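# Scoop four or more ice cubes from tub into jar

## Task

Move at least 4 ice cubes out of the tub and into the jar, using the scoop if useful. If any cube touches the hand or arm, the run ends as a failure. Every cube not in the jar must finish back in the tub: none left on the table or in the scoop. At the end the tub and jar must stand upright on the table and the scoop must lie on the table. The hand must not hold, loosely grip or bear much of the weight of the tub, jar or scoop at the end, so release everything and pull the hand away. Nothing may be pushed or knocked off the table.

## Robot and tools

Robot: a single six-joint arm carrying a five-finger right hand. The only camera is cam_wrist (616x616 pixels). The scene keeps running between calls, and a loose object may occasionally get a brief nudge.

Frames. The scene frame has its origin on the table top directly beneath the arm base, +z up, and +y to the left when facing along +x. Results report the hand point position in metres and its orientation as a wxyz quaternion in this frame, plus velocities; the printed position can be slightly wrong at long reach. The hand point sits 0.05 m in front of the palm, where index pad and thumb tip meet in a pinch. Its own axes: +z runs along the straightened fingers (fingertips extend 0.06 to 0.07 m past it), +y points out of the palm, +x runs across the palm toward the little finger. The hand extends 0.08 m from the point on the little-finger side; on the thumb side 0.02 m if the thumb is turned in front of the palm, up to 0.09 m otherwise. A bracket at the wrist on the little-finger side protrudes 0.03 m beyond the point along +y and 0.11 m across the palm; it can collide. Rotating the hand, especially about x or y, shifts the point slightly.

execute_actions: argument actions is a list with zero or one entry. Empty list: just report the state. An entry with rows (1 to 15 rows) and steps (1 to 15, default 15) runs one action; each row covers one step of 1/30 s, and the final row repeats if steps exceed rows. An entry with only steps (up to 300) is a wait, counted from the previous result. Optional pictures (true/false) controls images. A refused call sends nothing.

A row is 14 numbers, each in [-1, 1], in this order: dx, dy, dz, rx, ry, rz, little, ring, middle, index, thumb_bend, thumb_turn, force_limit, speed. The first six are an offset, not a pose: expressed in the hand point's own axes and measured from the hand point pose in the latest result that shows it (before any such result, or for a second call within the same reply, from where the robot is when the action begins). Every row is measured from that same reference, not from the preceding row. Scale: 1.0 equals 0.6 m or 180 degrees; rx, ry, rz form one rotation vector. All-zero offsets drive the hand back to the reference pose; they are not a pause. The next six are absolute motor targets: +1 open/straight, -1 fully closed; for thumb_turn +1 is beside the palm and -1 is opposite the fingers. A pinch is about index -0.22, thumb_bend -0.75, thumb_turn -0.57. force_limit maps linearly from about 0 N at -1 to 10 N at +1 (15 N for the two thumb motors) and only stops closing motion. speed maps from nearly zero at -1 to full at +1 (full travel 0.6 s); close at -0.9 or lower for a gentle grip.

move: target is one 14-number row, same layout and same offset reference as above; the hand numbers are sent at the start. The hand point follows a straight path lasting 0.5 to 10 s (longer paths stop after 10 s, short of target), turning the short way. speed is in m/s, 0.002 to 0.5, default 0.25; rotation is capped at twice that in rad/s. The path ignores obstacles, and the hand may lag, stray or overspeed, mostly when the arm is near straight. Optional stop_force, 13 to 80 N, ends the path when the wrist sensor feels that much extra push against the motion for two steps; the hand then backs up two steps and holds. It is refused in the first 0.2 s, is unreliable on moves that rotate, and misses contacts on the arm above the wrist. Omit it when moving away from a surface being pressed. The result adds a move: line with the ending (done, off_target, moving, held, fault, or contact, which outranks the others), limits (paced: pose clipped; held: some steps blocked) and distance to target.

wait: seconds from 0 to 10; sends nothing new. zoom_image: camera cam_wrist, region [x0, y0, x1, y1] in pixels from the top-left, at most 504 by 504. show_instructions: no arguments, shows the reference pages. finished_scene: scene number (1 or 2); irreversible, and it reports success.

Control. Each step the commanded pose is clipped to within 100 mm and 16 degrees of the measured pose; arm commands trail by about 0.17 s. After an action the arm continues only to the last clipped pose, so check the reported pose and command the remainder. Position takes priority over orientation. The line Hand target shows where the controller is heading. HELD marks steps where a row was partly or wholly not sent; pose unreachable means the clearance check (which counts the base mount) altered or blocked it.

Hand. Wrapping the whole hand with the thumb in front of the palm fits objects 0.035 to 0.08 m wide; turn the thumb before arriving. A motor moves only when its target changes by 0.01 or more, then runs until it arrives or hits force_limit and locks (holding at least 15 N). hand_measured, hand_stopped_by (moving, target, force, stalled, fault) and hand_load_n list the six motors in row order; loads near zero mean the grip was lost. To tighten, raise force_limit and send a more-closed target; to loosen, send a more-open one.

Sensors and faults. Wrist force and Wrist torque are in the hand point axes, noisy, offset up to about 5.5 N, saturating near 100 N; no reading at start is normal. The arm is stiff: aiming even slightly past a firm contact, or moving fast into it, can trigger a fault. A joint hitting its torque limit or 150 N of outside force stops the arm for 10 s. Holding loads heats motors: warning at 70 °C, forced stop at 85 °C. Avoid drops, slips, slams, hard pushes, cubes touching the hand, and anything leaving the table.

Each tool is called after "Emit:" by a JSON object that holds its "op" and its "data".

Reference images:

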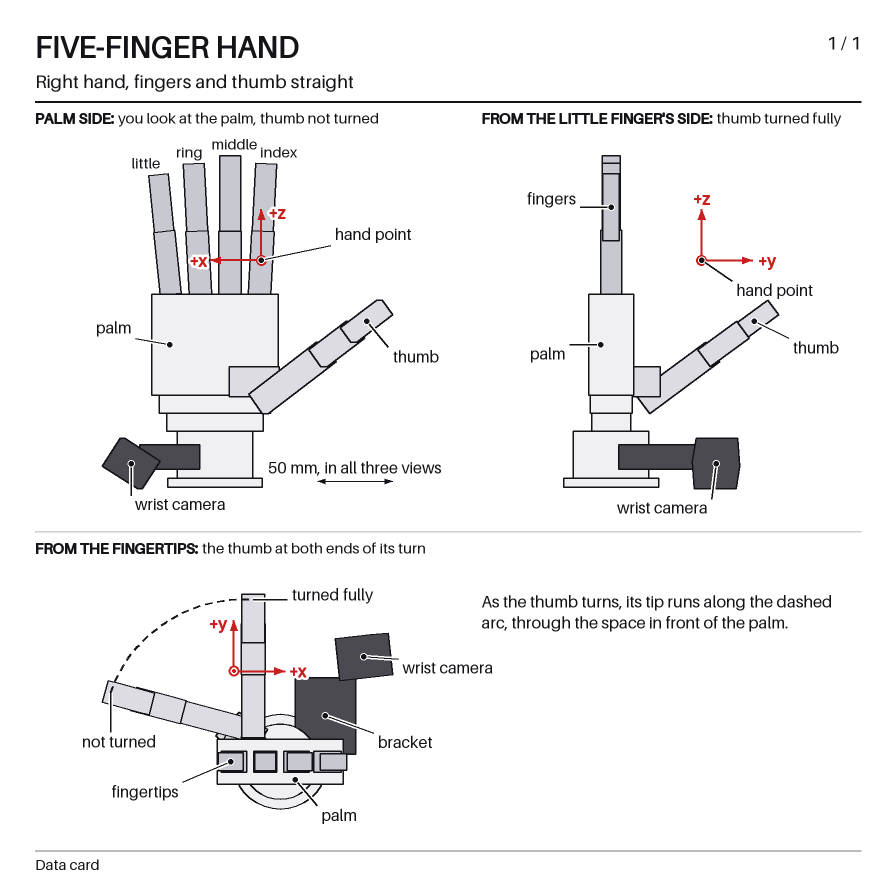

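## Session

Emit:
{"op": "execute_actions", "data": {"actions": []}}

Scene clock: 0.00 s of 6000.00 s.
end_effector_position=(+1.0792, +0.3032, +0.3802) hand_measured=(+1.000, +1.000, +1.000, +1.000, +1.000, +1.000) hand_load_n=(+0.0, +0.0, +0.0, +0.0, +0.0, +0.0) hand_stopped_by=(target, target, target, target, target, target) hand_force_limit=0.00 hand_speed=-0.80 end_effector_quat_wxyz=(+0.410, +0.796, +0.251, +0.369) end_effector_velocity=(-0.000, -0.000, +0.001) end_effector_angular_velocity=(-0.000, -0.000, +0.001)
Joint positions: [ 0.371 -0.647  0.771  0.46   2.34   0.855]
Joint velocities: [-0.    -0.001  0.002 -0.001 -0.    -0.001]
Wrist force (N, on the end effector, along its own x y z axes, offset not removed): no reading
Wrist torque (N m, same axes, about the end effector's origin, offset not removed): no reading
Hand target: +1.079, +0.303, +0.380; +0.410, +0.796, +0.251, +0.369

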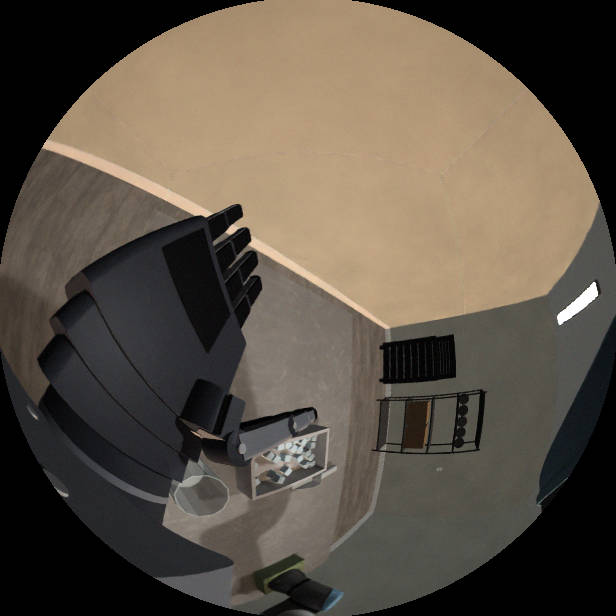

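Emit:
{"op": "move", "data": {"target": [-0.606,0.384,-0.281,0.280,-0.252,0.172,1,1,1,1,1,1,0,0]}}

Scene clock: 18.13 s of 6000.00 s.
end_effector_position=(+0.7499, +0.0026, +0.5008) hand_measured=(+1.000, +1.000, +1.000, +1.000, +1.000, +1.000) hand_load_n=(+0.0, +0.0, +0.0, +0.0, +0.0, +0.0) hand_stopped_by=(target, target, target, target, target, target) hand_force_limit=0.00 hand_speed=0.00 end_effector_quat_wxyz=(+0.001, +1.000, -0.000, +0.000) end_effector_velocity=(-0.001, -0.001, +0.000) end_effector_angular_velocity=(+0.003, +0.003, -0.001)
Joint positions: [-0.098 -1.03   1.039  1.566  1.574  1.428]
Joint velocities: [-0.003 -0.001  0.002  0.003 -0.003 -0.001]
Wrist force (N, on the end effector, along its own x y z axes, offset not removed): [-4.3 0.5 -0.9]
Wrist torque (N m, same axes, about the end effector's origin, offset not removed): [0.25 0.39 -0.38]
Hand target: +0.750, +0.002, +0.501; +0.001, +1.000, -0.000, +0.000
Off the commanded pose: 0.001 m, 0 deg.
After step 90, 11.93 s passed at rest.
move: done

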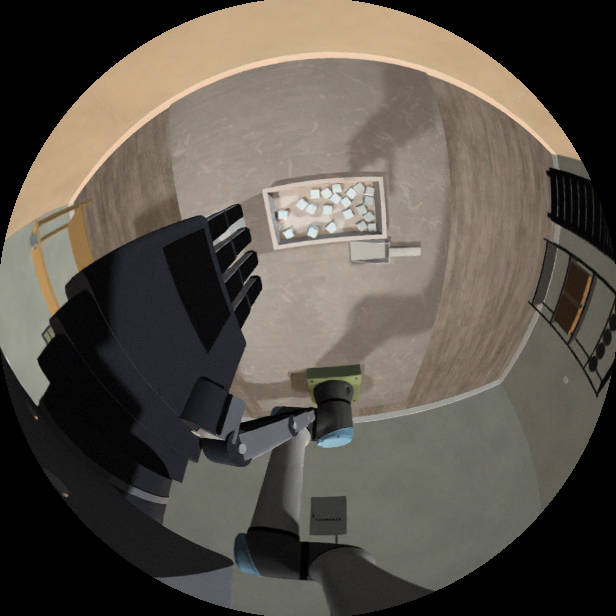

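Emit:
{"op": "move", "data": {"target": [-0.25,0.4,0.35,0,0,0,1,1,1,1,1,1,0,0]}}

Emit:
{"op": "zoom_image", "data": {"camera": "cam_wrist", "region": [150,50,450,350]}}

Scene clock: 29.07 s of 6000.00 s.
end_effector_position=(+0.6002, -0.2377, +0.2911) hand_measured=(+1.000, +1.000, +1.000, +1.000, +1.000, +1.000) hand_load_n=(+0.0, +0.0, +0.0, +0.0, +0.0, +0.0) hand_stopped_by=(target, target, target, target, target, target) hand_force_limit=0.00 hand_speed=0.00 end_effector_quat_wxyz=(+0.001, +1.000, -0.000, +0.000) end_effector_velocity=(-0.001, -0.002, -0.001) end_effector_angular_velocity=(+0.001, +0.001, -0.001)
Joint positions: [-0.495 -1.166  1.623  1.117  1.576  1.031]
Joint velocities: [-0.003  0.     0.002 -0.001 -0.    -0.002]
Wrist force (N, on the end effector, along its own x y z axes, offset not removed): [-3.0 1.1 0.2]
Wrist torque (N m, same axes, about the end effector's origin, offset not removed): [0.27 0.18 -0.24]
Hand target: +0.600, -0.238, +0.291; +0.001, +1.000, -0.000, +0.000
Off the commanded pose: 0.000 m, 0 deg.
After step 90, 5.90 s passed at rest.
move: done

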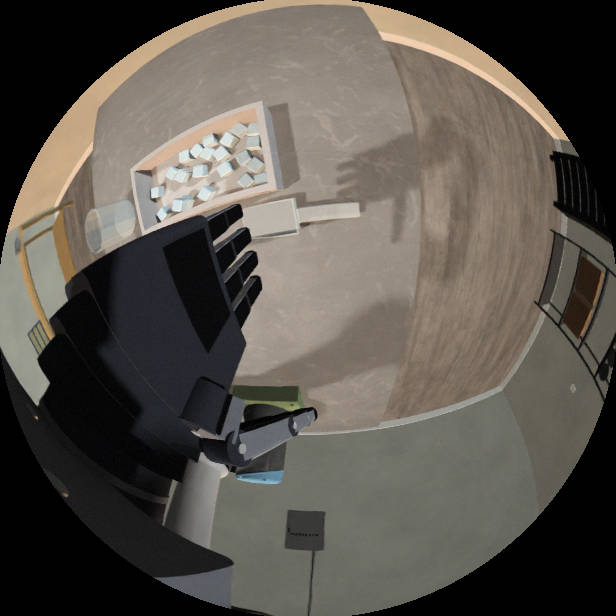

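Region (150, 50, 450, 350) of cam_wrist's 616x616 image, scaled by 1.680, with more detail than that image has.

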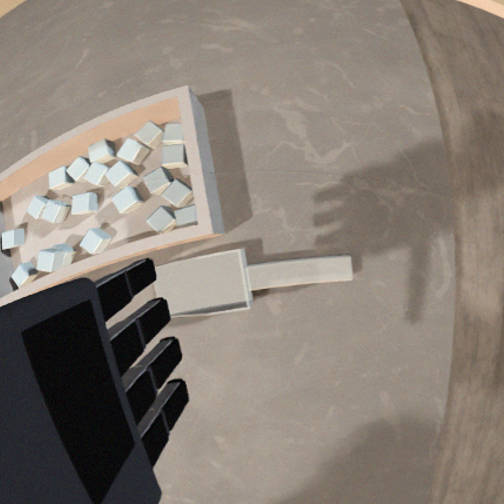

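Emit:
{"op": "move", "data": {"target": [0.0,0.055,0.25,0.196,0.196,0.472,1,1,1,1,1,-1,0,0]}}

Scene clock: 50.43 s of 6000.00 s.
end_effector_position=(+0.6004, -0.2710, +0.1409) hand_measured=(+1.000, +1.000, +1.000, +1.000, +1.000, -1.000) hand_load_n=(+0.0, +0.0, +0.0, +0.0, +0.0, +0.0) hand_stopped_by=(target, target, target, target, target, target) hand_force_limit=0.00 hand_speed=0.00 end_effector_quat_wxyz=(-0.270, +0.653, -0.653, +0.272) end_effector_velocity=(+0.000, +0.000, -0.001) end_effector_angular_velocity=(+0.002, -0.003, -0.009)
Joint positions: [-0.864 -1.236  1.986  0.272  0.983  2.402]
Joint velocities: [-0.    -0.001  0.004 -0.009  0.001  0.011]
Wrist force (N, on the end effector, along its own x y z axes, offset not removed): [-4.1 -0.6 1.3]
Wrist torque (N m, same axes, about the end effector's origin, offset not removed): [-0.03 0.32 -0.36]
Hand target: +0.600, -0.271, +0.141; -0.270, +0.653, -0.653, +0.272
Off the commanded pose: 0.000 m, 0 deg.
After step 90, 14.40 s passed at rest.
move: done

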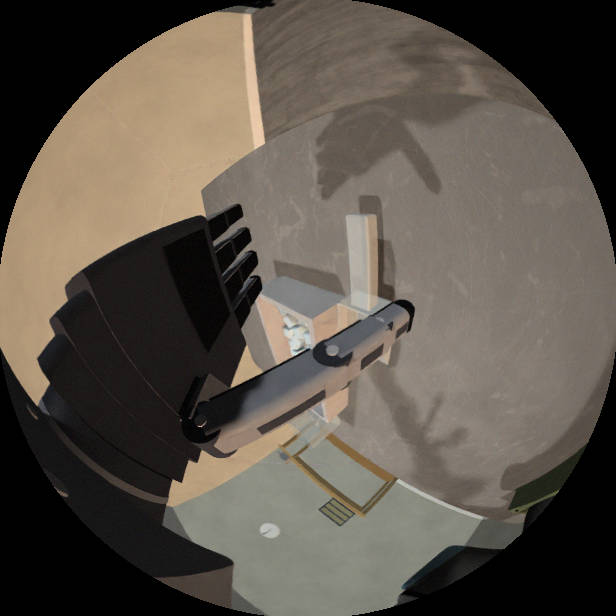

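Emit:
{"op": "zoom_image", "data": {"camera": "cam_wrist", "region": [240,180,440,380]}}

Region (240, 180, 440, 380) of cam_wrist's 616x616 image, scaled by 2.520, with more detail than that image has.

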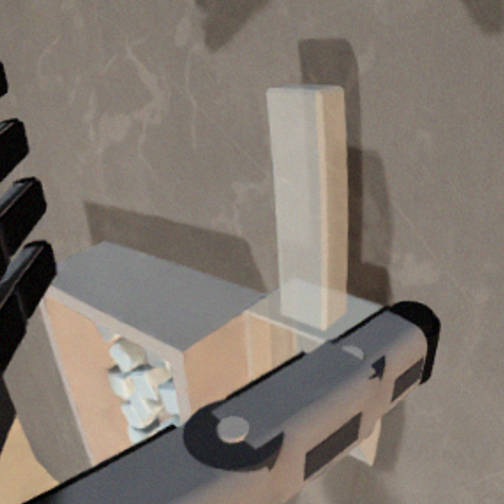

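Emit:
{"op": "move", "data": {"target": [-0.03,0.035,0.106,0,0,0,1,1,1,1,1,-1,0,0], "speed": 0.1}}

Scene clock: 71.40 s of 6000.00 s.
end_effector_position=(+0.6305, -0.2531, +0.0813) hand_measured=(+1.000, +1.000, +1.000, +1.000, +1.000, -1.000) hand_load_n=(+0.0, +0.0, +0.0, +0.0, +0.0, +0.0) hand_stopped_by=(target, target, target, target, target, target) hand_force_limit=0.00 hand_speed=0.00 end_effector_quat_wxyz=(-0.270, +0.653, -0.653, +0.272) end_effector_velocity=(+0.001, -0.000, -0.002) end_effector_angular_velocity=(-0.001, -0.001, -0.000)
Joint positions: [-0.799 -1.147  1.986  0.147  1.018  2.468]
Joint velocities: [ 0.002  0.004 -0.001 -0.004  0.001  0.002]
Wrist force (N, on the end effector, along its own x y z axes, offset not removed): [-2.7 0.6 -0.3]
Wrist torque (N m, same axes, about the end effector's origin, offset not removed): [0.18 0.21 -0.29]
Hand target: +0.631, -0.253, +0.081; -0.270, +0.653, -0.653, +0.272
Off the commanded pose: 0.000 m, 0 deg.
After step 90, 16.83 s passed at rest.
move: done

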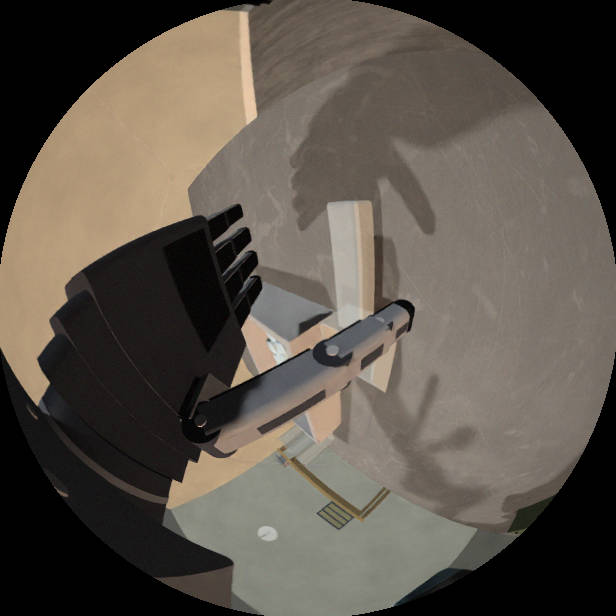

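Emit:
{"op": "move", "data": {"target": [0,0.047,0.047,0,0,0,0.5,0.5,0.5,0.5,1,-1,0,0], "speed": 0.05}}

Scene clock: 79.23 s of 6000.00 s.
end_effector_position=(+0.6306, -0.2532, +0.0417) hand_measured=(+0.500, +0.500, +0.500, +0.500, +1.000, -1.000) hand_load_n=(+0.0, +0.0, +0.0, +0.0, +0.0, +0.0) hand_stopped_by=(target, target, target, target, target, target) hand_force_limit=0.00 hand_speed=0.00 end_effector_quat_wxyz=(-0.270, +0.653, -0.653, +0.272) end_effector_velocity=(+0.000, -0.000, -0.002) end_effector_angular_velocity=(-0.000, -0.001, -0.001)
Joint positions: [-0.799 -1.092  2.     0.079  1.018  2.467]
Joint velocities: [-0.     0.003  0.001 -0.005  0.     0.001]
Wrist force (N, on the end effector, along its own x y z axes, offset not removed): [-3.2 0.5 1.0]
Wrist torque (N m, same axes, about the end effector's origin, offset not removed): [0.21 0.22 -0.36]
Hand target: +0.631, -0.253, +0.041; -0.270, +0.653, -0.653, +0.272
Off the commanded pose: 0.000 m, 0 deg.
After step 90, 3.67 s passed at rest.
move: done

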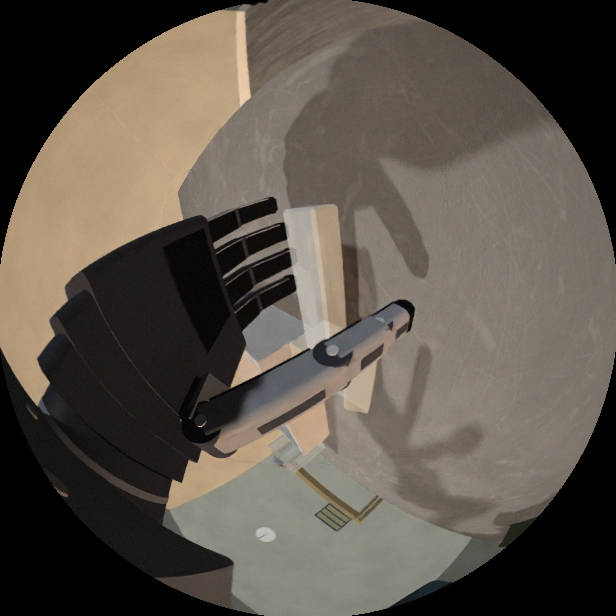

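Emit:
{"op": "move", "data": {"target": [0,-0.007,0.021,0.083,0,0,0.1,0.1,0.1,0.1,0.7,-1,0,-0.7], "speed": 0.07}}

Scene clock: 93.57 s of 6000.00 s.
end_effector_position=(+0.6425, -0.2533, +0.0358) hand_measured=(+0.100, +0.100, +0.100, +0.100, +0.700, -1.000) hand_load_n=(+0.0, +0.0, +0.0, +0.0, +0.0, +0.0) hand_stopped_by=(target, target, target, target, target, target) hand_force_limit=0.00 hand_speed=-0.70 end_effector_quat_wxyz=(-0.353, +0.613, -0.612, +0.354) end_effector_velocity=(+0.000, +0.001, -0.001) end_effector_angular_velocity=(+0.000, -0.013, -0.000)
Joint positions: [-0.863 -1.106  2.117 -0.252  0.824  2.566]
Joint velocities: [-0.003  0.     0.007 -0.021 -0.009  0.008]
Wrist force (N, on the end effector, along its own x y z axes, offset not removed): [-2.4 1.9 -0.7]
Wrist torque (N m, same axes, about the end effector's origin, offset not removed): [0.49 0.15 -0.13]
Hand target: +0.643, -0.253, +0.036; -0.353, +0.612, -0.612, +0.354
Off the commanded pose: 0.000 m, 0 deg.
After step 90, 9.17 s passed at rest.
move: done

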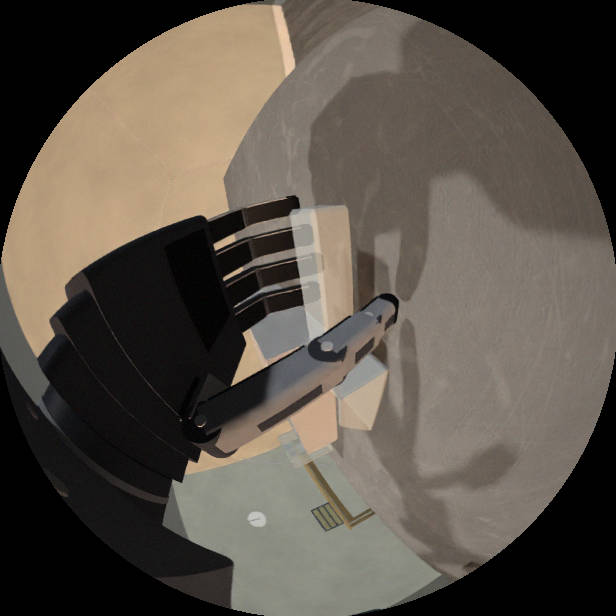

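Emit:
{"op": "move", "data": {"target": [-0.02,0.028,0.012,0,0,0,0.1,0.1,0.1,0.1,0.3,-1,0,-0.5], "speed": 0.015, "stop_force": 13}}

Scene clock: 100.10 s of 6000.00 s.
end_effector_position=(+0.6407, -0.2437, +0.0213) hand_measured=(+0.100, +0.100, +0.100, +0.100, +0.300, -1.000) hand_load_n=(+0.0, +0.0, -1.0, +0.0, +0.0, -0.5) hand_stopped_by=(target, target, target, target, target, target) hand_force_limit=0.00 hand_speed=-0.50 end_effector_quat_wxyz=(-0.353, +0.613, -0.612, +0.354) end_effector_velocity=(-0.001, -0.001, +0.002) end_effector_angular_velocity=(+0.004, +0.003, +0.000)
Joint positions: [-0.854 -1.09   2.134 -0.291  0.83   2.575]
Joint velocities: [-0.003 -0.002 -0.002  0.01  -0.002 -0.003]
Wrist force (N, on the end effector, along its own x y z axes, offset not removed): [5.6 -25.8 -15.5]
Wrist torque (N m, same axes, about the end effector's origin, offset not removed): [0.68 0.70 -0.87]
Hand target: +0.641, -0.244, +0.022; -0.353, +0.613, -0.612, +0.354
Off the commanded pose: 0.004 m, 0 deg.
After step 90, 2.00 s passed at rest.
move: contact

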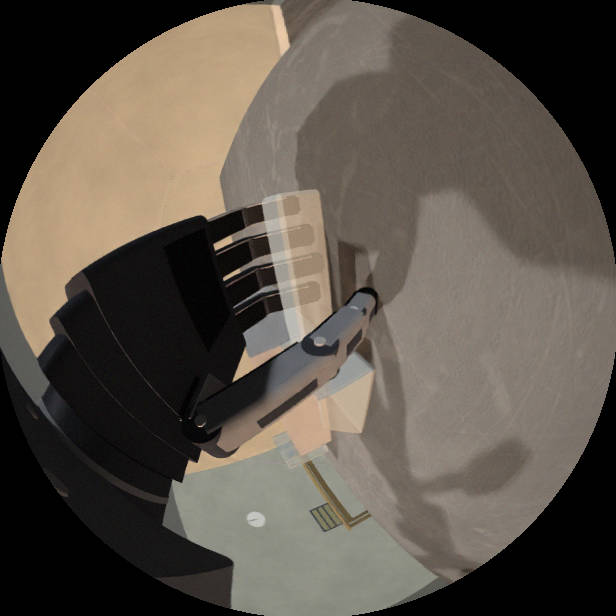

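Middle finger on table. Lift 2 mm and close.

Emit:
{"op": "move", "data": {"target": [0,-0.004,-0.002,0,0,0,-1,-1,-1,-1,0.3,-1,0.6,-0.6], "speed": 0.02}}

Scene clock: 108.00 s of 6000.00 s.
end_effector_position=(+0.6409, -0.2437, +0.0239) hand_measured=(-1.000, -1.000, -1.000, -1.000, +0.300, -1.000) hand_load_n=(+0.0, +0.0, +0.0, +1.0, +0.0, +0.0) hand_stopped_by=(target, target, target, target, target, target) hand_force_limit=0.60 hand_speed=-0.60 end_effector_quat_wxyz=(-0.353, +0.613, -0.612, +0.354) end_effector_velocity=(+0.000, +0.000, +0.000) end_effector_angular_velocity=(-0.000, -0.000, +0.001)
Joint positions: [-0.854 -1.095  2.134 -0.286  0.83   2.575]
Joint velocities: [ 0.     0.    -0.001  0.    -0.    -0.001]
Wrist force (N, on the end effector, along its own x y z axes, offset not removed): [-2.5 -0.1 -0.5]
Wrist torque (N m, same axes, about the end effector's origin, offset not removed): [0.07 0.19 -0.35]
Hand target: +0.641, -0.244, +0.024; -0.353, +0.613, -0.612, +0.354
Off the commanded pose: 0.000 m, 0 deg.
After step 90, 2.97 s passed at rest.
move: done

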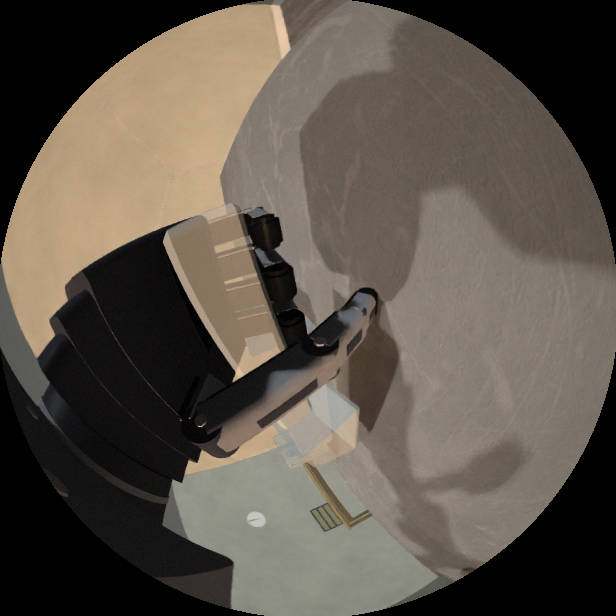

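Emit:
{"op": "move", "data": {"target": [0,0,0,0,0,0,-1,-1,-1,-1,-1,-1,1,-0.3]}}

Scene clock: 111.70 s of 6000.00 s.
end_effector_position=(+0.6409, -0.2437, +0.0239) hand_measured=(-1.000, -1.000, -1.000, -1.000, -0.092, -1.000) hand_load_n=(+0.0, +0.0, -2.0, +1.0, +14.5, +4.5) hand_stopped_by=(target, target, target, target, force, target) hand_force_limit=1.00 hand_speed=-0.30 end_effector_quat_wxyz=(-0.353, +0.613, -0.612, +0.354) end_effector_velocity=(-0.000, +0.001, -0.001) end_effector_angular_velocity=(+0.002, +0.001, -0.000)
Joint positions: [-0.854 -1.095  2.134 -0.286  0.83   2.575]
Joint velocities: [0.001 0.001 0.    0.    0.    0.001]
Wrist force (N, on the end effector, along its own x y z axes, offset not removed): [-3.6 3.2 1.4]
Wrist torque (N m, same axes, about the end effector's origin, offset not removed): [0.52 0.41 -0.17]
Hand target: +0.641, -0.244, +0.024; -0.353, +0.613, -0.612, +0.354
Off the commanded pose: 0.000 m, 0 deg.
move: done

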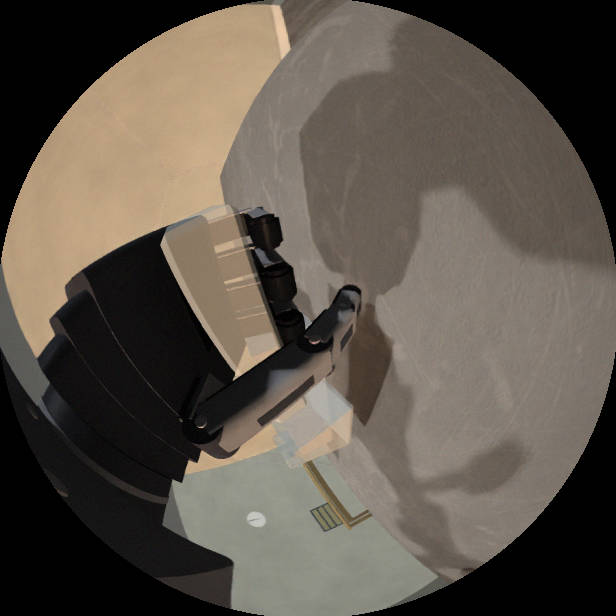

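Emit:
{"op": "move", "data": {"target": [0,-0.03,-0.017,0,0,0,-1,-1,-1,-1,0.4,-1,1,0], "speed": 0.05}}

Emit:
{"op": "move", "data": {"target": [0,0,0,0,0,0,-1,-1,0,-1,0.4,-1,1,0]}}

Emit:
{"op": "move", "data": {"target": [0,0,0,0,0,0,-1,-1,0,-1,-1,-1,1,-0.3]}}

Scene clock: 121.93 s of 6000.00 s.
end_effector_position=(+0.6411, -0.2436, +0.0444) hand_measured=(-1.000, -1.000, -1.000, -1.000, +0.400, -1.000) hand_load_n=(+0.0, +0.0, +0.0, +1.0, +0.0, +0.0) hand_stopped_by=(target, target, target, target, target, target) hand_force_limit=1.00 hand_speed=0.00 end_effector_quat_wxyz=(-0.353, +0.613, -0.612, +0.354) end_effector_velocity=(-0.000, +0.000, +0.002) end_effector_angular_velocity=(-0.000, +0.000, -0.000)
Joint positions: [-0.853 -1.128  2.129 -0.248  0.831  2.576]
Joint velocities: [-0.    -0.004  0.     0.004  0.    -0.   ]
Wrist force (N, on the end effector, along its own x y z axes, offset not removed): [-3.7 -0.3 2.3]
Wrist torque (N m, same axes, about the end effector's origin, offset not removed): [-0.14 0.31 -0.42]
Hand target: +0.641, -0.244, +0.045; -0.353, +0.613, -0.612, +0.354
Off the commanded pose: 0.000 m, 0 deg.
After step 90, 6.40 s passed at rest.
move: done

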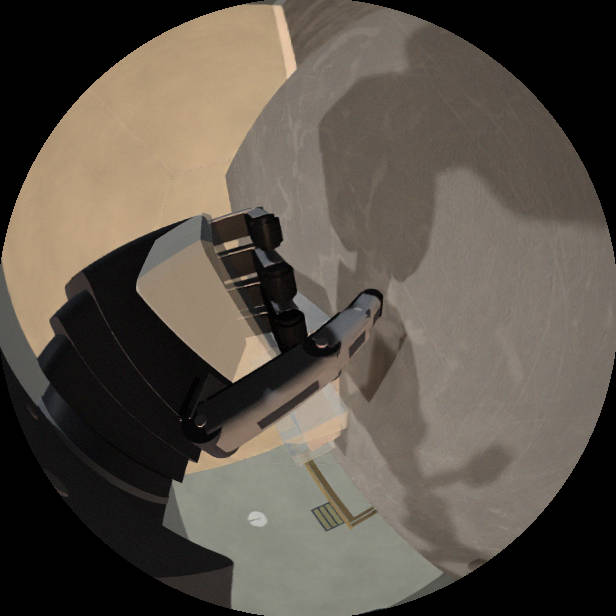

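Scene clock: 122.83 s of 6000.00 s.
end_effector_position=(+0.6411, -0.2437, +0.0445) hand_measured=(-1.000, -1.000, +0.000, -1.000, +0.400, -1.000) hand_load_n=(+0.0, +0.0, +0.0, +1.0, +0.0, +0.0) hand_stopped_by=(target, target, target, target, target, target) hand_force_limit=1.00 hand_speed=0.00 end_effector_quat_wxyz=(-0.353, +0.613, -0.612, +0.354) end_effector_velocity=(+0.001, -0.001, +0.001) end_effector_angular_velocity=(-0.003, -0.002, +0.000)
Joint positions: [-0.853 -1.128  2.129 -0.248  0.831  2.576]
Joint velocities: [-0.    -0.001 -0.001 -0.001  0.    -0.001]
Wrist force (N, on the end effector, along its own x y z axes, offset not removed): [-1.7 1.3 1.4]
Wrist torque (N m, same axes, about the end effector's origin, offset not removed): [0.13 0.07 -0.19]
Hand target: +0.641, -0.244, +0.044; -0.353, +0.613, -0.612, +0.354
Off the commanded pose: 0.000 m, 0 deg.
move: done

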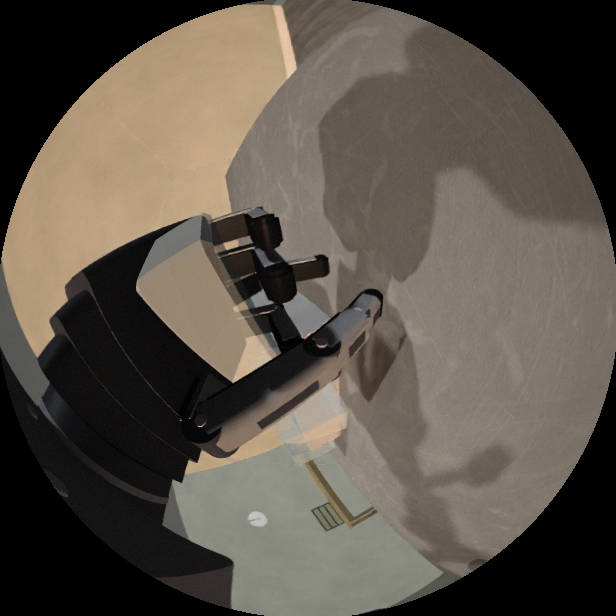

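Scene clock: 124.43 s of 6000.00 s.
end_effector_position=(+0.6411, -0.2437, +0.0445) hand_measured=(-1.000, -1.000, +0.000, -1.000, -0.530, -1.000) hand_load_n=(+0.0, +0.0, +0.0, -4.0, +15.5, +1.5) hand_stopped_by=(target, target, target, target, force, target) hand_force_limit=1.00 hand_speed=-0.30 end_effector_quat_wxyz=(-0.353, +0.613, -0.612, +0.354) end_effector_velocity=(+0.000, -0.001, +0.000) end_effector_angular_velocity=(-0.002, -0.001, -0.001)
Joint positions: [-0.853 -1.128  2.129 -0.248  0.831  2.576]
Joint velocities: [-0.001  0.    -0.001 -0.001  0.    -0.   ]
Wrist force (N, on the end effector, along its own x y z axes, offset not removed): [-2.7 1.2 1.3]
Wrist torque (N m, same axes, about the end effector's origin, offset not removed): [0.21 0.13 -0.29]
Hand target: +0.641, -0.244, +0.044; -0.353, +0.613, -0.612, +0.354
Off the commanded pose: 0.000 m, 0 deg.
move: done

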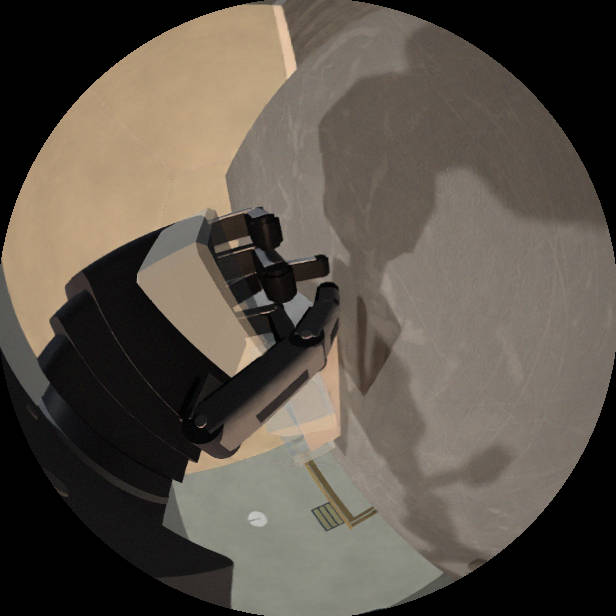

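Emit:
{"op": "move", "data": {"target": [0,0.025,0.014,0,0,0,-1,-1,0,-1,0.3,-1,1,0], "speed": 0.05}}

Emit:
{"op": "move", "data": {"target": [0,0,0,0,0,0,0.2,0.2,0.2,0.2,0.3,-1,1,-0.7]}}

Emit:
{"op": "move", "data": {"target": [0,-0.022,-0.012,0.04,0,0,0.2,0.2,0.2,0.2,0.3,-1,1,-0.7], "speed": 0.05}}

Scene clock: 135.00 s of 6000.00 s.
end_effector_position=(+0.6409, -0.2437, +0.0273) hand_measured=(-1.000, -1.000, +0.000, -1.000, +0.300, -1.000) hand_load_n=(+0.0, +0.0, +0.0, +0.5, +0.0, +0.0) hand_stopped_by=(target, target, target, target, target, target) hand_force_limit=1.00 hand_speed=0.00 end_effector_quat_wxyz=(-0.353, +0.613, -0.612, +0.354) end_effector_velocity=(+0.000, -0.000, +0.000) end_effector_angular_velocity=(-0.001, +0.000, +0.000)
Joint positions: [-0.854 -1.1    2.133 -0.28   0.83   2.575]
Joint velocities: [-0.     0.    -0.001  0.001  0.    -0.001]
Wrist force (N, on the end effector, along its own x y z axes, offset not removed): [-1.8 1.5 0.5]
Wrist torque (N m, same axes, about the end effector's origin, offset not removed): [0.23 0.04 -0.21]
Hand target: +0.641, -0.244, +0.027; -0.353, +0.613, -0.612, +0.354
Off the commanded pose: 0.000 m, 0 deg.
After step 90, 6.50 s passed at rest.
move: done

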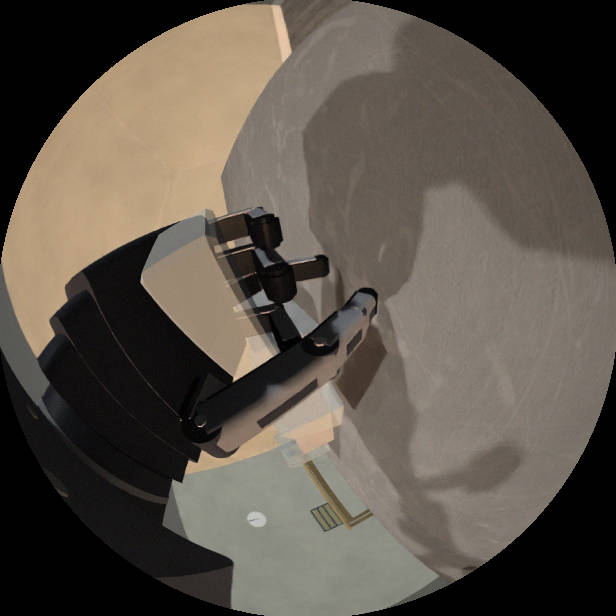

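Scene clock: 137.67 s of 6000.00 s.
end_effector_position=(+0.6409, -0.2437, +0.0273) hand_measured=(+0.200, +0.200, +0.200, +0.200, +0.300, -1.000) hand_load_n=(+0.0, +0.0, +0.0, +0.0, +0.0, +0.0) hand_stopped_by=(target, target, target, target, target, target) hand_force_limit=1.00 hand_speed=-0.70 end_effector_quat_wxyz=(-0.353, +0.613, -0.612, +0.354) end_effector_velocity=(+0.001, -0.001, +0.001) end_effector_angular_velocity=(-0.002, -0.002, -0.001)
Joint positions: [-0.854 -1.1    2.133 -0.28   0.83   2.575]
Joint velocities: [-0.001 -0.001 -0.001 -0.001 -0.     0.001]
Wrist force (N, on the end effector, along its own x y z axes, offset not removed): [-3.7 1.8 0.0]
Wrist torque (N m, same axes, about the end effector's origin, offset not removed): [0.42 0.37 -0.27]
Hand target: +0.641, -0.244, +0.027; -0.353, +0.613, -0.612, +0.354
Off the commanded pose: 0.000 m, 0 deg.
move: done

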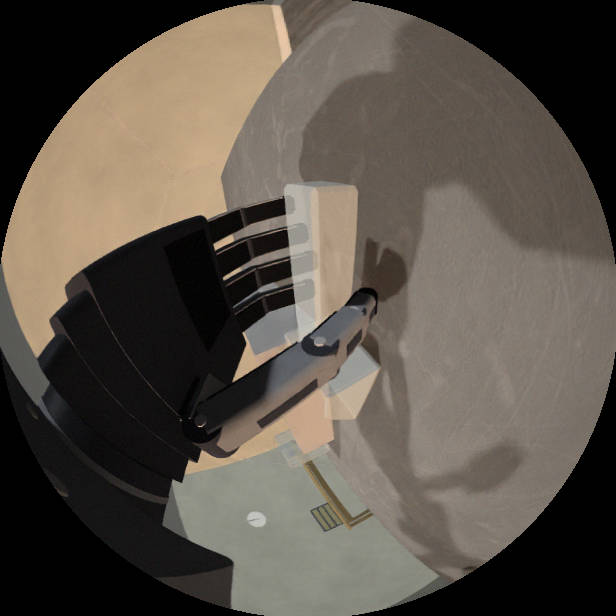

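Scene clock: 139.20 s of 6000.00 s.
end_effector_position=(+0.6412, -0.2437, +0.0421) hand_measured=(+0.200, +0.200, +0.200, +0.200, +0.300, -1.000) hand_load_n=(+0.0, +0.0, +0.0, +0.0, +0.0, +0.0) hand_stopped_by=(target, target, target, target, target, target) hand_force_limit=1.00 hand_speed=-0.70 end_effector_quat_wxyz=(-0.390, +0.590, -0.589, +0.391) end_effector_velocity=(+0.001, -0.001, +0.002) end_effector_angular_velocity=(+0.000, -0.014, -0.001)
Joint positions: [-0.889 -1.128  2.192 -0.441  0.74   2.651]
Joint velocities: [-0.004 -0.002  0.005 -0.02  -0.008  0.011]
Wrist force (N, on the end effector, along its own x y z axes, offset not removed): [-4.7 -1.2 -1.9]
Wrist torque (N m, same axes, about the end effector's origin, offset not removed): [0.08 0.52 -0.40]
Hand target: +0.641, -0.244, +0.042; -0.391, +0.589, -0.589, +0.392
Off the commanded pose: 0.000 m, 0 deg.
move: done

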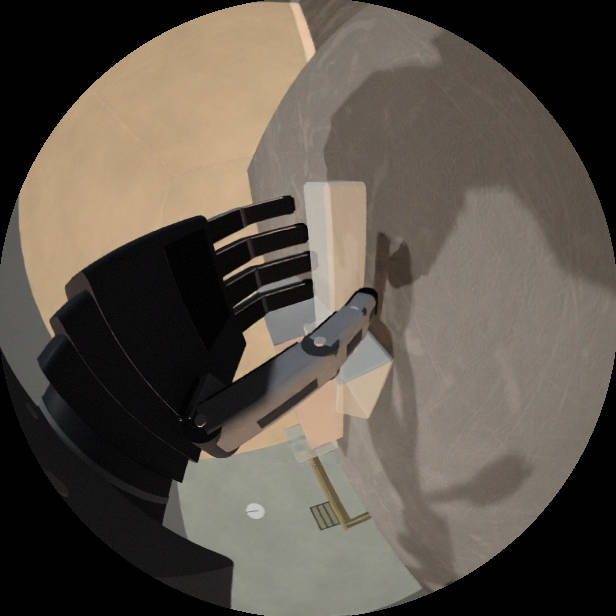

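Emit:
{"op": "move", "data": {"target": [0.025,0.024,-0.026,0,0.051,0.022,0.2,0.2,0.2,0.2,0,-1,1,-0.7], "speed": 0.05}}

Scene clock: 150.83 s of 6000.00 s.
end_effector_position=(+0.6214, -0.2586, +0.0351) hand_measured=(+0.200, +0.200, +0.200, +0.200, +0.000, -1.000) hand_load_n=(+0.0, +0.0, +0.0, +0.0, +0.0, +0.0) hand_stopped_by=(target, target, target, target, target, target) hand_force_limit=1.00 hand_speed=-0.70 end_effector_quat_wxyz=(+0.355, -0.536, +0.638, -0.423) end_effector_velocity=(-0.003, +0.000, -0.001) end_effector_angular_velocity=(+0.002, +0.001, -0.013)
Joint positions: [-0.897 -1.166  2.272 -0.569  0.878  2.777]
Joint velocities: [-0.    -0.003  0.008 -0.008  0.011  0.009]
Wrist force (N, on the end effector, along its own x y z axes, offset not removed): [-1.2 -0.2 -0.3]
Wrist torque (N m, same axes, about the end effector's origin, offset not removed): [0.06 0.04 -0.18]
Hand target: +0.621, -0.259, +0.035; +0.355, -0.536, +0.638, -0.424
Off the commanded pose: 0.000 m, 0 deg.
After step 90, 6.63 s passed at rest.
move: done

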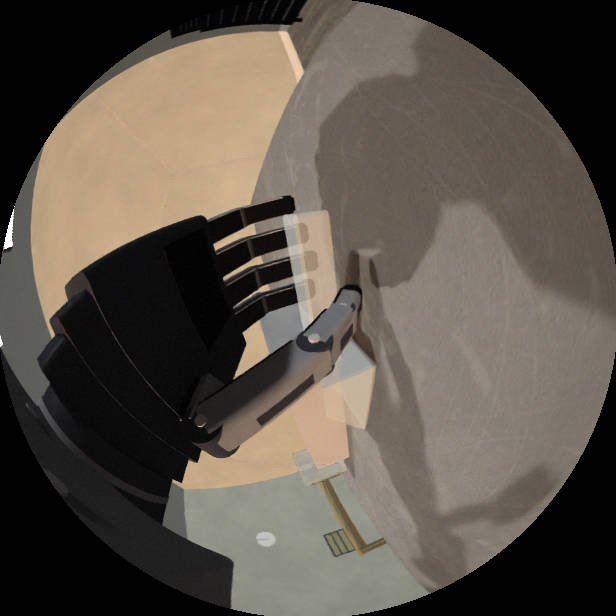

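Emit:
{"op": "move", "data": {"target": [0,0,0,0,0,0,0.2,0.2,0.2,0.2,-0.7,-1,1,-0.6]}}

Emit:
{"op": "move", "data": {"target": [0,0,0,0,0,0,0.2,0.2,-0.5,-0.5,-0.7,-1,0.5,-0.85]}}

Emit:
{"op": "zoom_image", "data": {"camera": "cam_wrist", "region": [200,180,450,450]}}

Scene clock: 163.37 s of 6000.00 s.
end_effector_position=(+0.6214, -0.2586, +0.0351) hand_measured=(+0.200, +0.200, +0.200, +0.200, -0.682, -1.000) hand_load_n=(+0.0, +7.0, +3.0, +0.5, +10.5, +2.5) hand_stopped_by=(target, target, target, target, stalled, target) hand_force_limit=1.00 hand_speed=-0.60 end_effector_quat_wxyz=(+0.355, -0.536, +0.638, -0.423) end_effector_velocity=(+0.000, +0.000, -0.000) end_effector_angular_velocity=(-0.000, -0.001, -0.000)
Joint positions: [-0.897 -1.166  2.272 -0.569  0.878  2.777]
Joint velocities: [ 0.     0.     0.    -0.002  0.     0.001]
Wrist force (N, on the end effector, along its own x y z axes, offset not removed): [-1.1 1.5 -1.2]
Wrist torque (N m, same axes, about the end effector's origin, offset not removed): [0.28 -0.30 -0.21]
Hand target: +0.621, -0.259, +0.035; +0.355, -0.536, +0.638, -0.423
Off the commanded pose: 0.000 m, 0 deg.
After step 90, 7.47 s passed at rest.
move: done

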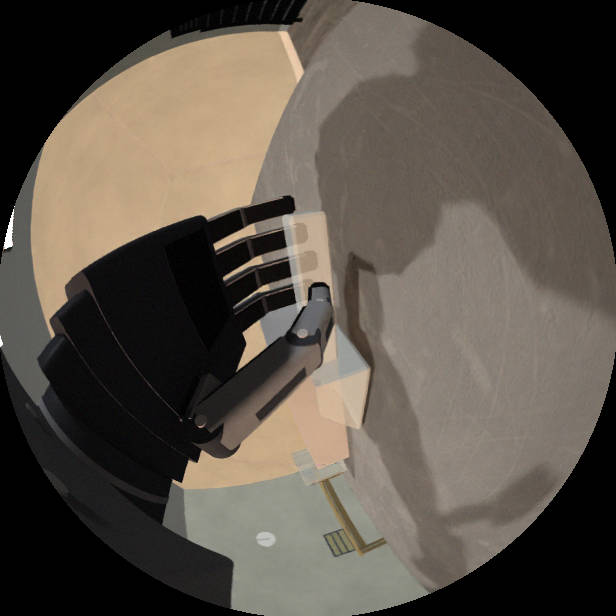

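Scene clock: 163.87 s of 6000.00 s.
end_effector_position=(+0.6214, -0.2586, +0.0351) hand_measured=(+0.200, +0.200, +0.178, +0.162, -0.678, -1.000) hand_load_n=(+0.0, +2.0, +6.0, +9.0, +17.5, +2.0) hand_stopped_by=(target, target, force, force, stalled, target) hand_force_limit=0.50 hand_speed=-0.85 end_effector_quat_wxyz=(+0.355, -0.536, +0.638, -0.423) end_effector_velocity=(+0.000, +0.000, -0.000) end_effector_angular_velocity=(+0.001, +0.001, +0.001)
Joint positions: [-0.897 -1.166  2.272 -0.569  0.878  2.777]
Joint velocities: [ 0.001  0.    -0.     0.002  0.    -0.   ]
Wrist force (N, on the end effector, along its own x y z axes, offset not removed): [-1.1 0.7 0.3]
Wrist torque (N m, same axes, about the end effector's origin, offset not removed): [0.10 -0.07 -0.25]
Hand target: +0.621, -0.259, +0.035; +0.355, -0.536, +0.638, -0.423
Off the commanded pose: 0.000 m, 0 deg.
move: done

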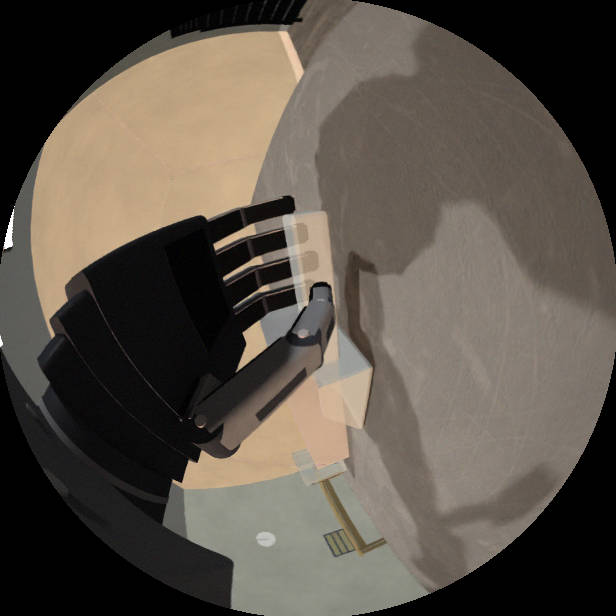

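Region (200, 180, 450, 450) of cam_wrist's 616x616 image, scaled by 1.867, with more detail than that image has; it fills the left 467 columns of this view, and the rest is white.

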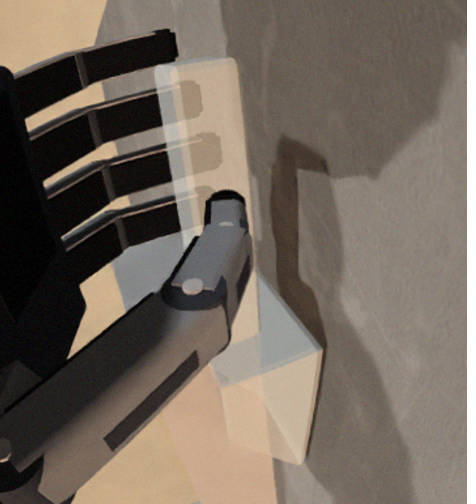

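Emit:
{"op": "move", "data": {"target": [0,-0.23,-0.12,0,-0.051,-0.022,0.2,0.2,-0.5,-0.5,-0.7,-1,0.5,-0.85], "speed": 0.12}}

Scene clock: 173.13 s of 6000.00 s.
end_effector_position=(+0.6089, -0.2563, +0.1900) hand_measured=(+0.200, +0.200, +0.178, +0.162, -0.678, -1.000) hand_load_n=(+0.0, +2.0, +6.0, +9.0, +17.5, +2.0) hand_stopped_by=(target, target, force, force, stalled, target) hand_force_limit=0.50 hand_speed=-0.85 end_effector_quat_wxyz=(-0.390, +0.590, -0.589, +0.391) end_effector_velocity=(-0.001, +0.001, +0.002) end_effector_angular_velocity=(+0.002, +0.002, +0.003)
Joint positions: [-0.962 -1.374  2.157 -0.107  0.682  2.583]
Joint velocities: [-0.001 -0.002 -0.002  0.01  -0.002 -0.005]
Wrist force (N, on the end effector, along its own x y z axes, offset not removed): [-4.6 2.4 -0.9]
Wrist torque (N m, same axes, about the end effector's origin, offset not removed): [0.50 0.53 -0.38]
Hand target: +0.609, -0.256, +0.190; -0.390, +0.590, -0.589, +0.391
Off the commanded pose: 0.000 m, 0 deg.
After step 90, 4.47 s passed at rest.
move: done

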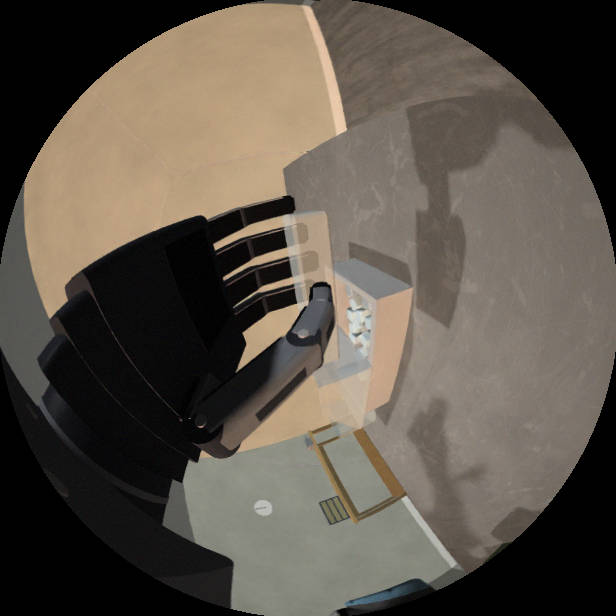

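Emit:
{"op": "move", "data": {"target": [-0.06,-0.137,0.195,0,0.054,-0.128,0.2,0.2,-0.5,-0.5,-0.7,-1,0.5,-0.85], "speed": 0.12}}

Emit:
{"op": "zoom_image", "data": {"camera": "cam_wrist", "region": [220,250,500,530]}}

Scene clock: 183.47 s of 6000.00 s.
end_effector_position=(+0.7485, -0.2200, +0.2205) hand_measured=(+0.200, +0.200, +0.178, +0.162, -0.678, -1.000) hand_load_n=(+0.0, +2.0, +6.0, +9.0, +17.5, +2.0) hand_stopped_by=(target, target, force, force, stalled, target) hand_force_limit=0.50 hand_speed=-0.85 end_effector_quat_wxyz=(-0.254, +0.660, -0.490, +0.509) end_effector_velocity=(+0.001, +0.001, -0.000) end_effector_angular_velocity=(-0.005, +0.001, +0.000)
Joint positions: [-0.603 -1.357  2.031 -0.269  1.133  2.491]
Joint velocities: [ 0.004  0.001 -0.001 -0.001  0.006 -0.003]
Wrist force (N, on the end effector, along its own x y z axes, offset not removed): [-3.2 3.4 -0.9]
Wrist torque (N m, same axes, about the end effector's origin, offset not removed): [0.62 0.29 -0.21]
Hand target: +0.749, -0.220, +0.220; -0.254, +0.660, -0.490, +0.509
Off the commanded pose: 0.000 m, 0 deg.
After step 90, 5.07 s passed at rest.
move: done

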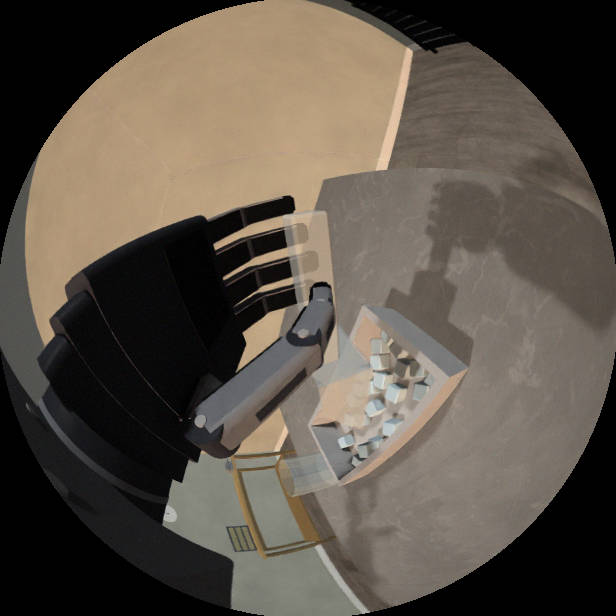

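Region (220, 250, 500, 530) of cam_wrist's 616x616 image, scaled by 1.800, with more detail than that image has.

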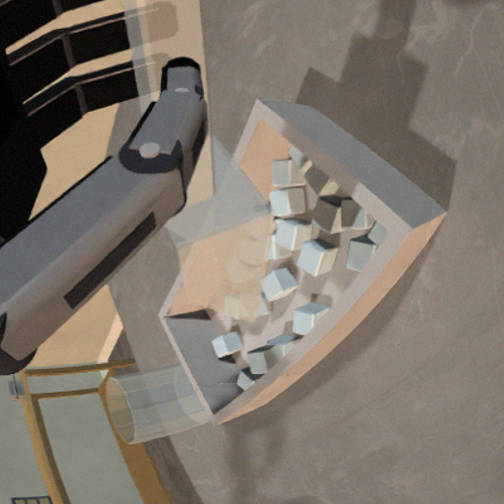

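Emit:
{"op": "move", "data": {"target": [-0.023,-0.023,0.027,0,0.054,-0.128,0.2,0.2,-0.5,-0.5,-0.7,-1,0.5,-0.85], "speed": 0.1}}

Emit:
{"op": "zoom_image", "data": {"camera": "cam_wrist", "region": [220,250,500,530]}}

Scene clock: 198.73 s of 6000.00 s.
end_effector_position=(+0.7687, -0.2047, +0.2205) hand_measured=(+0.200, +0.200, +0.178, +0.162, -0.678, -1.000) hand_load_n=(+0.0, +2.0, +6.0, +9.0, +17.5, +2.0) hand_stopped_by=(target, target, force, force, stalled, target) hand_force_limit=0.50 hand_speed=-0.85 end_effector_quat_wxyz=(-0.106, +0.699, -0.369, +0.603) end_effector_velocity=(+0.002, -0.001, +0.002) end_effector_angular_velocity=(-0.015, -0.005, +0.000)
Joint positions: [-0.459 -1.35   2.081 -0.469  1.386  2.179]
Joint velocities: [ 0.004  0.001 -0.001 -0.009  0.007 -0.01 ]
Wrist force (N, on the end effector, along its own x y z axes, offset not removed): [-3.0 -0.2 -0.5]
Wrist torque (N m, same axes, about the end effector's origin, offset not removed): [-0.01 0.16 -0.17]
Hand target: +0.769, -0.205, +0.221; -0.105, +0.699, -0.368, +0.604
Off the commanded pose: 0.000 m, 0 deg.
After step 90, 9.73 s passed at rest.
move: done

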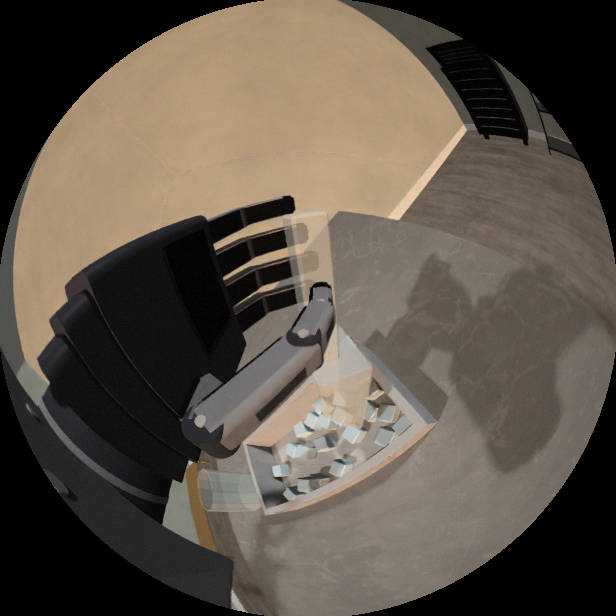

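Region (220, 250, 500, 530) of cam_wrist's 616x616 image, scaled by 1.800, with more detail than that image has.

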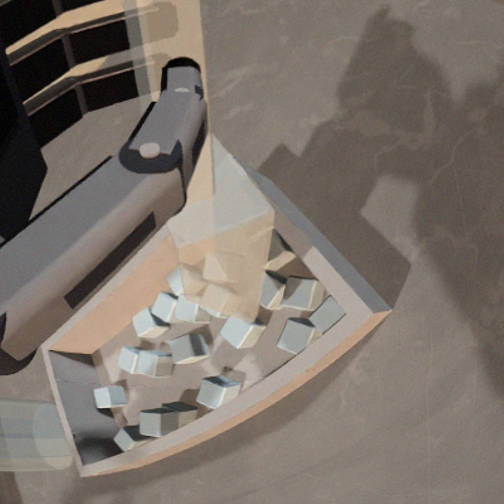

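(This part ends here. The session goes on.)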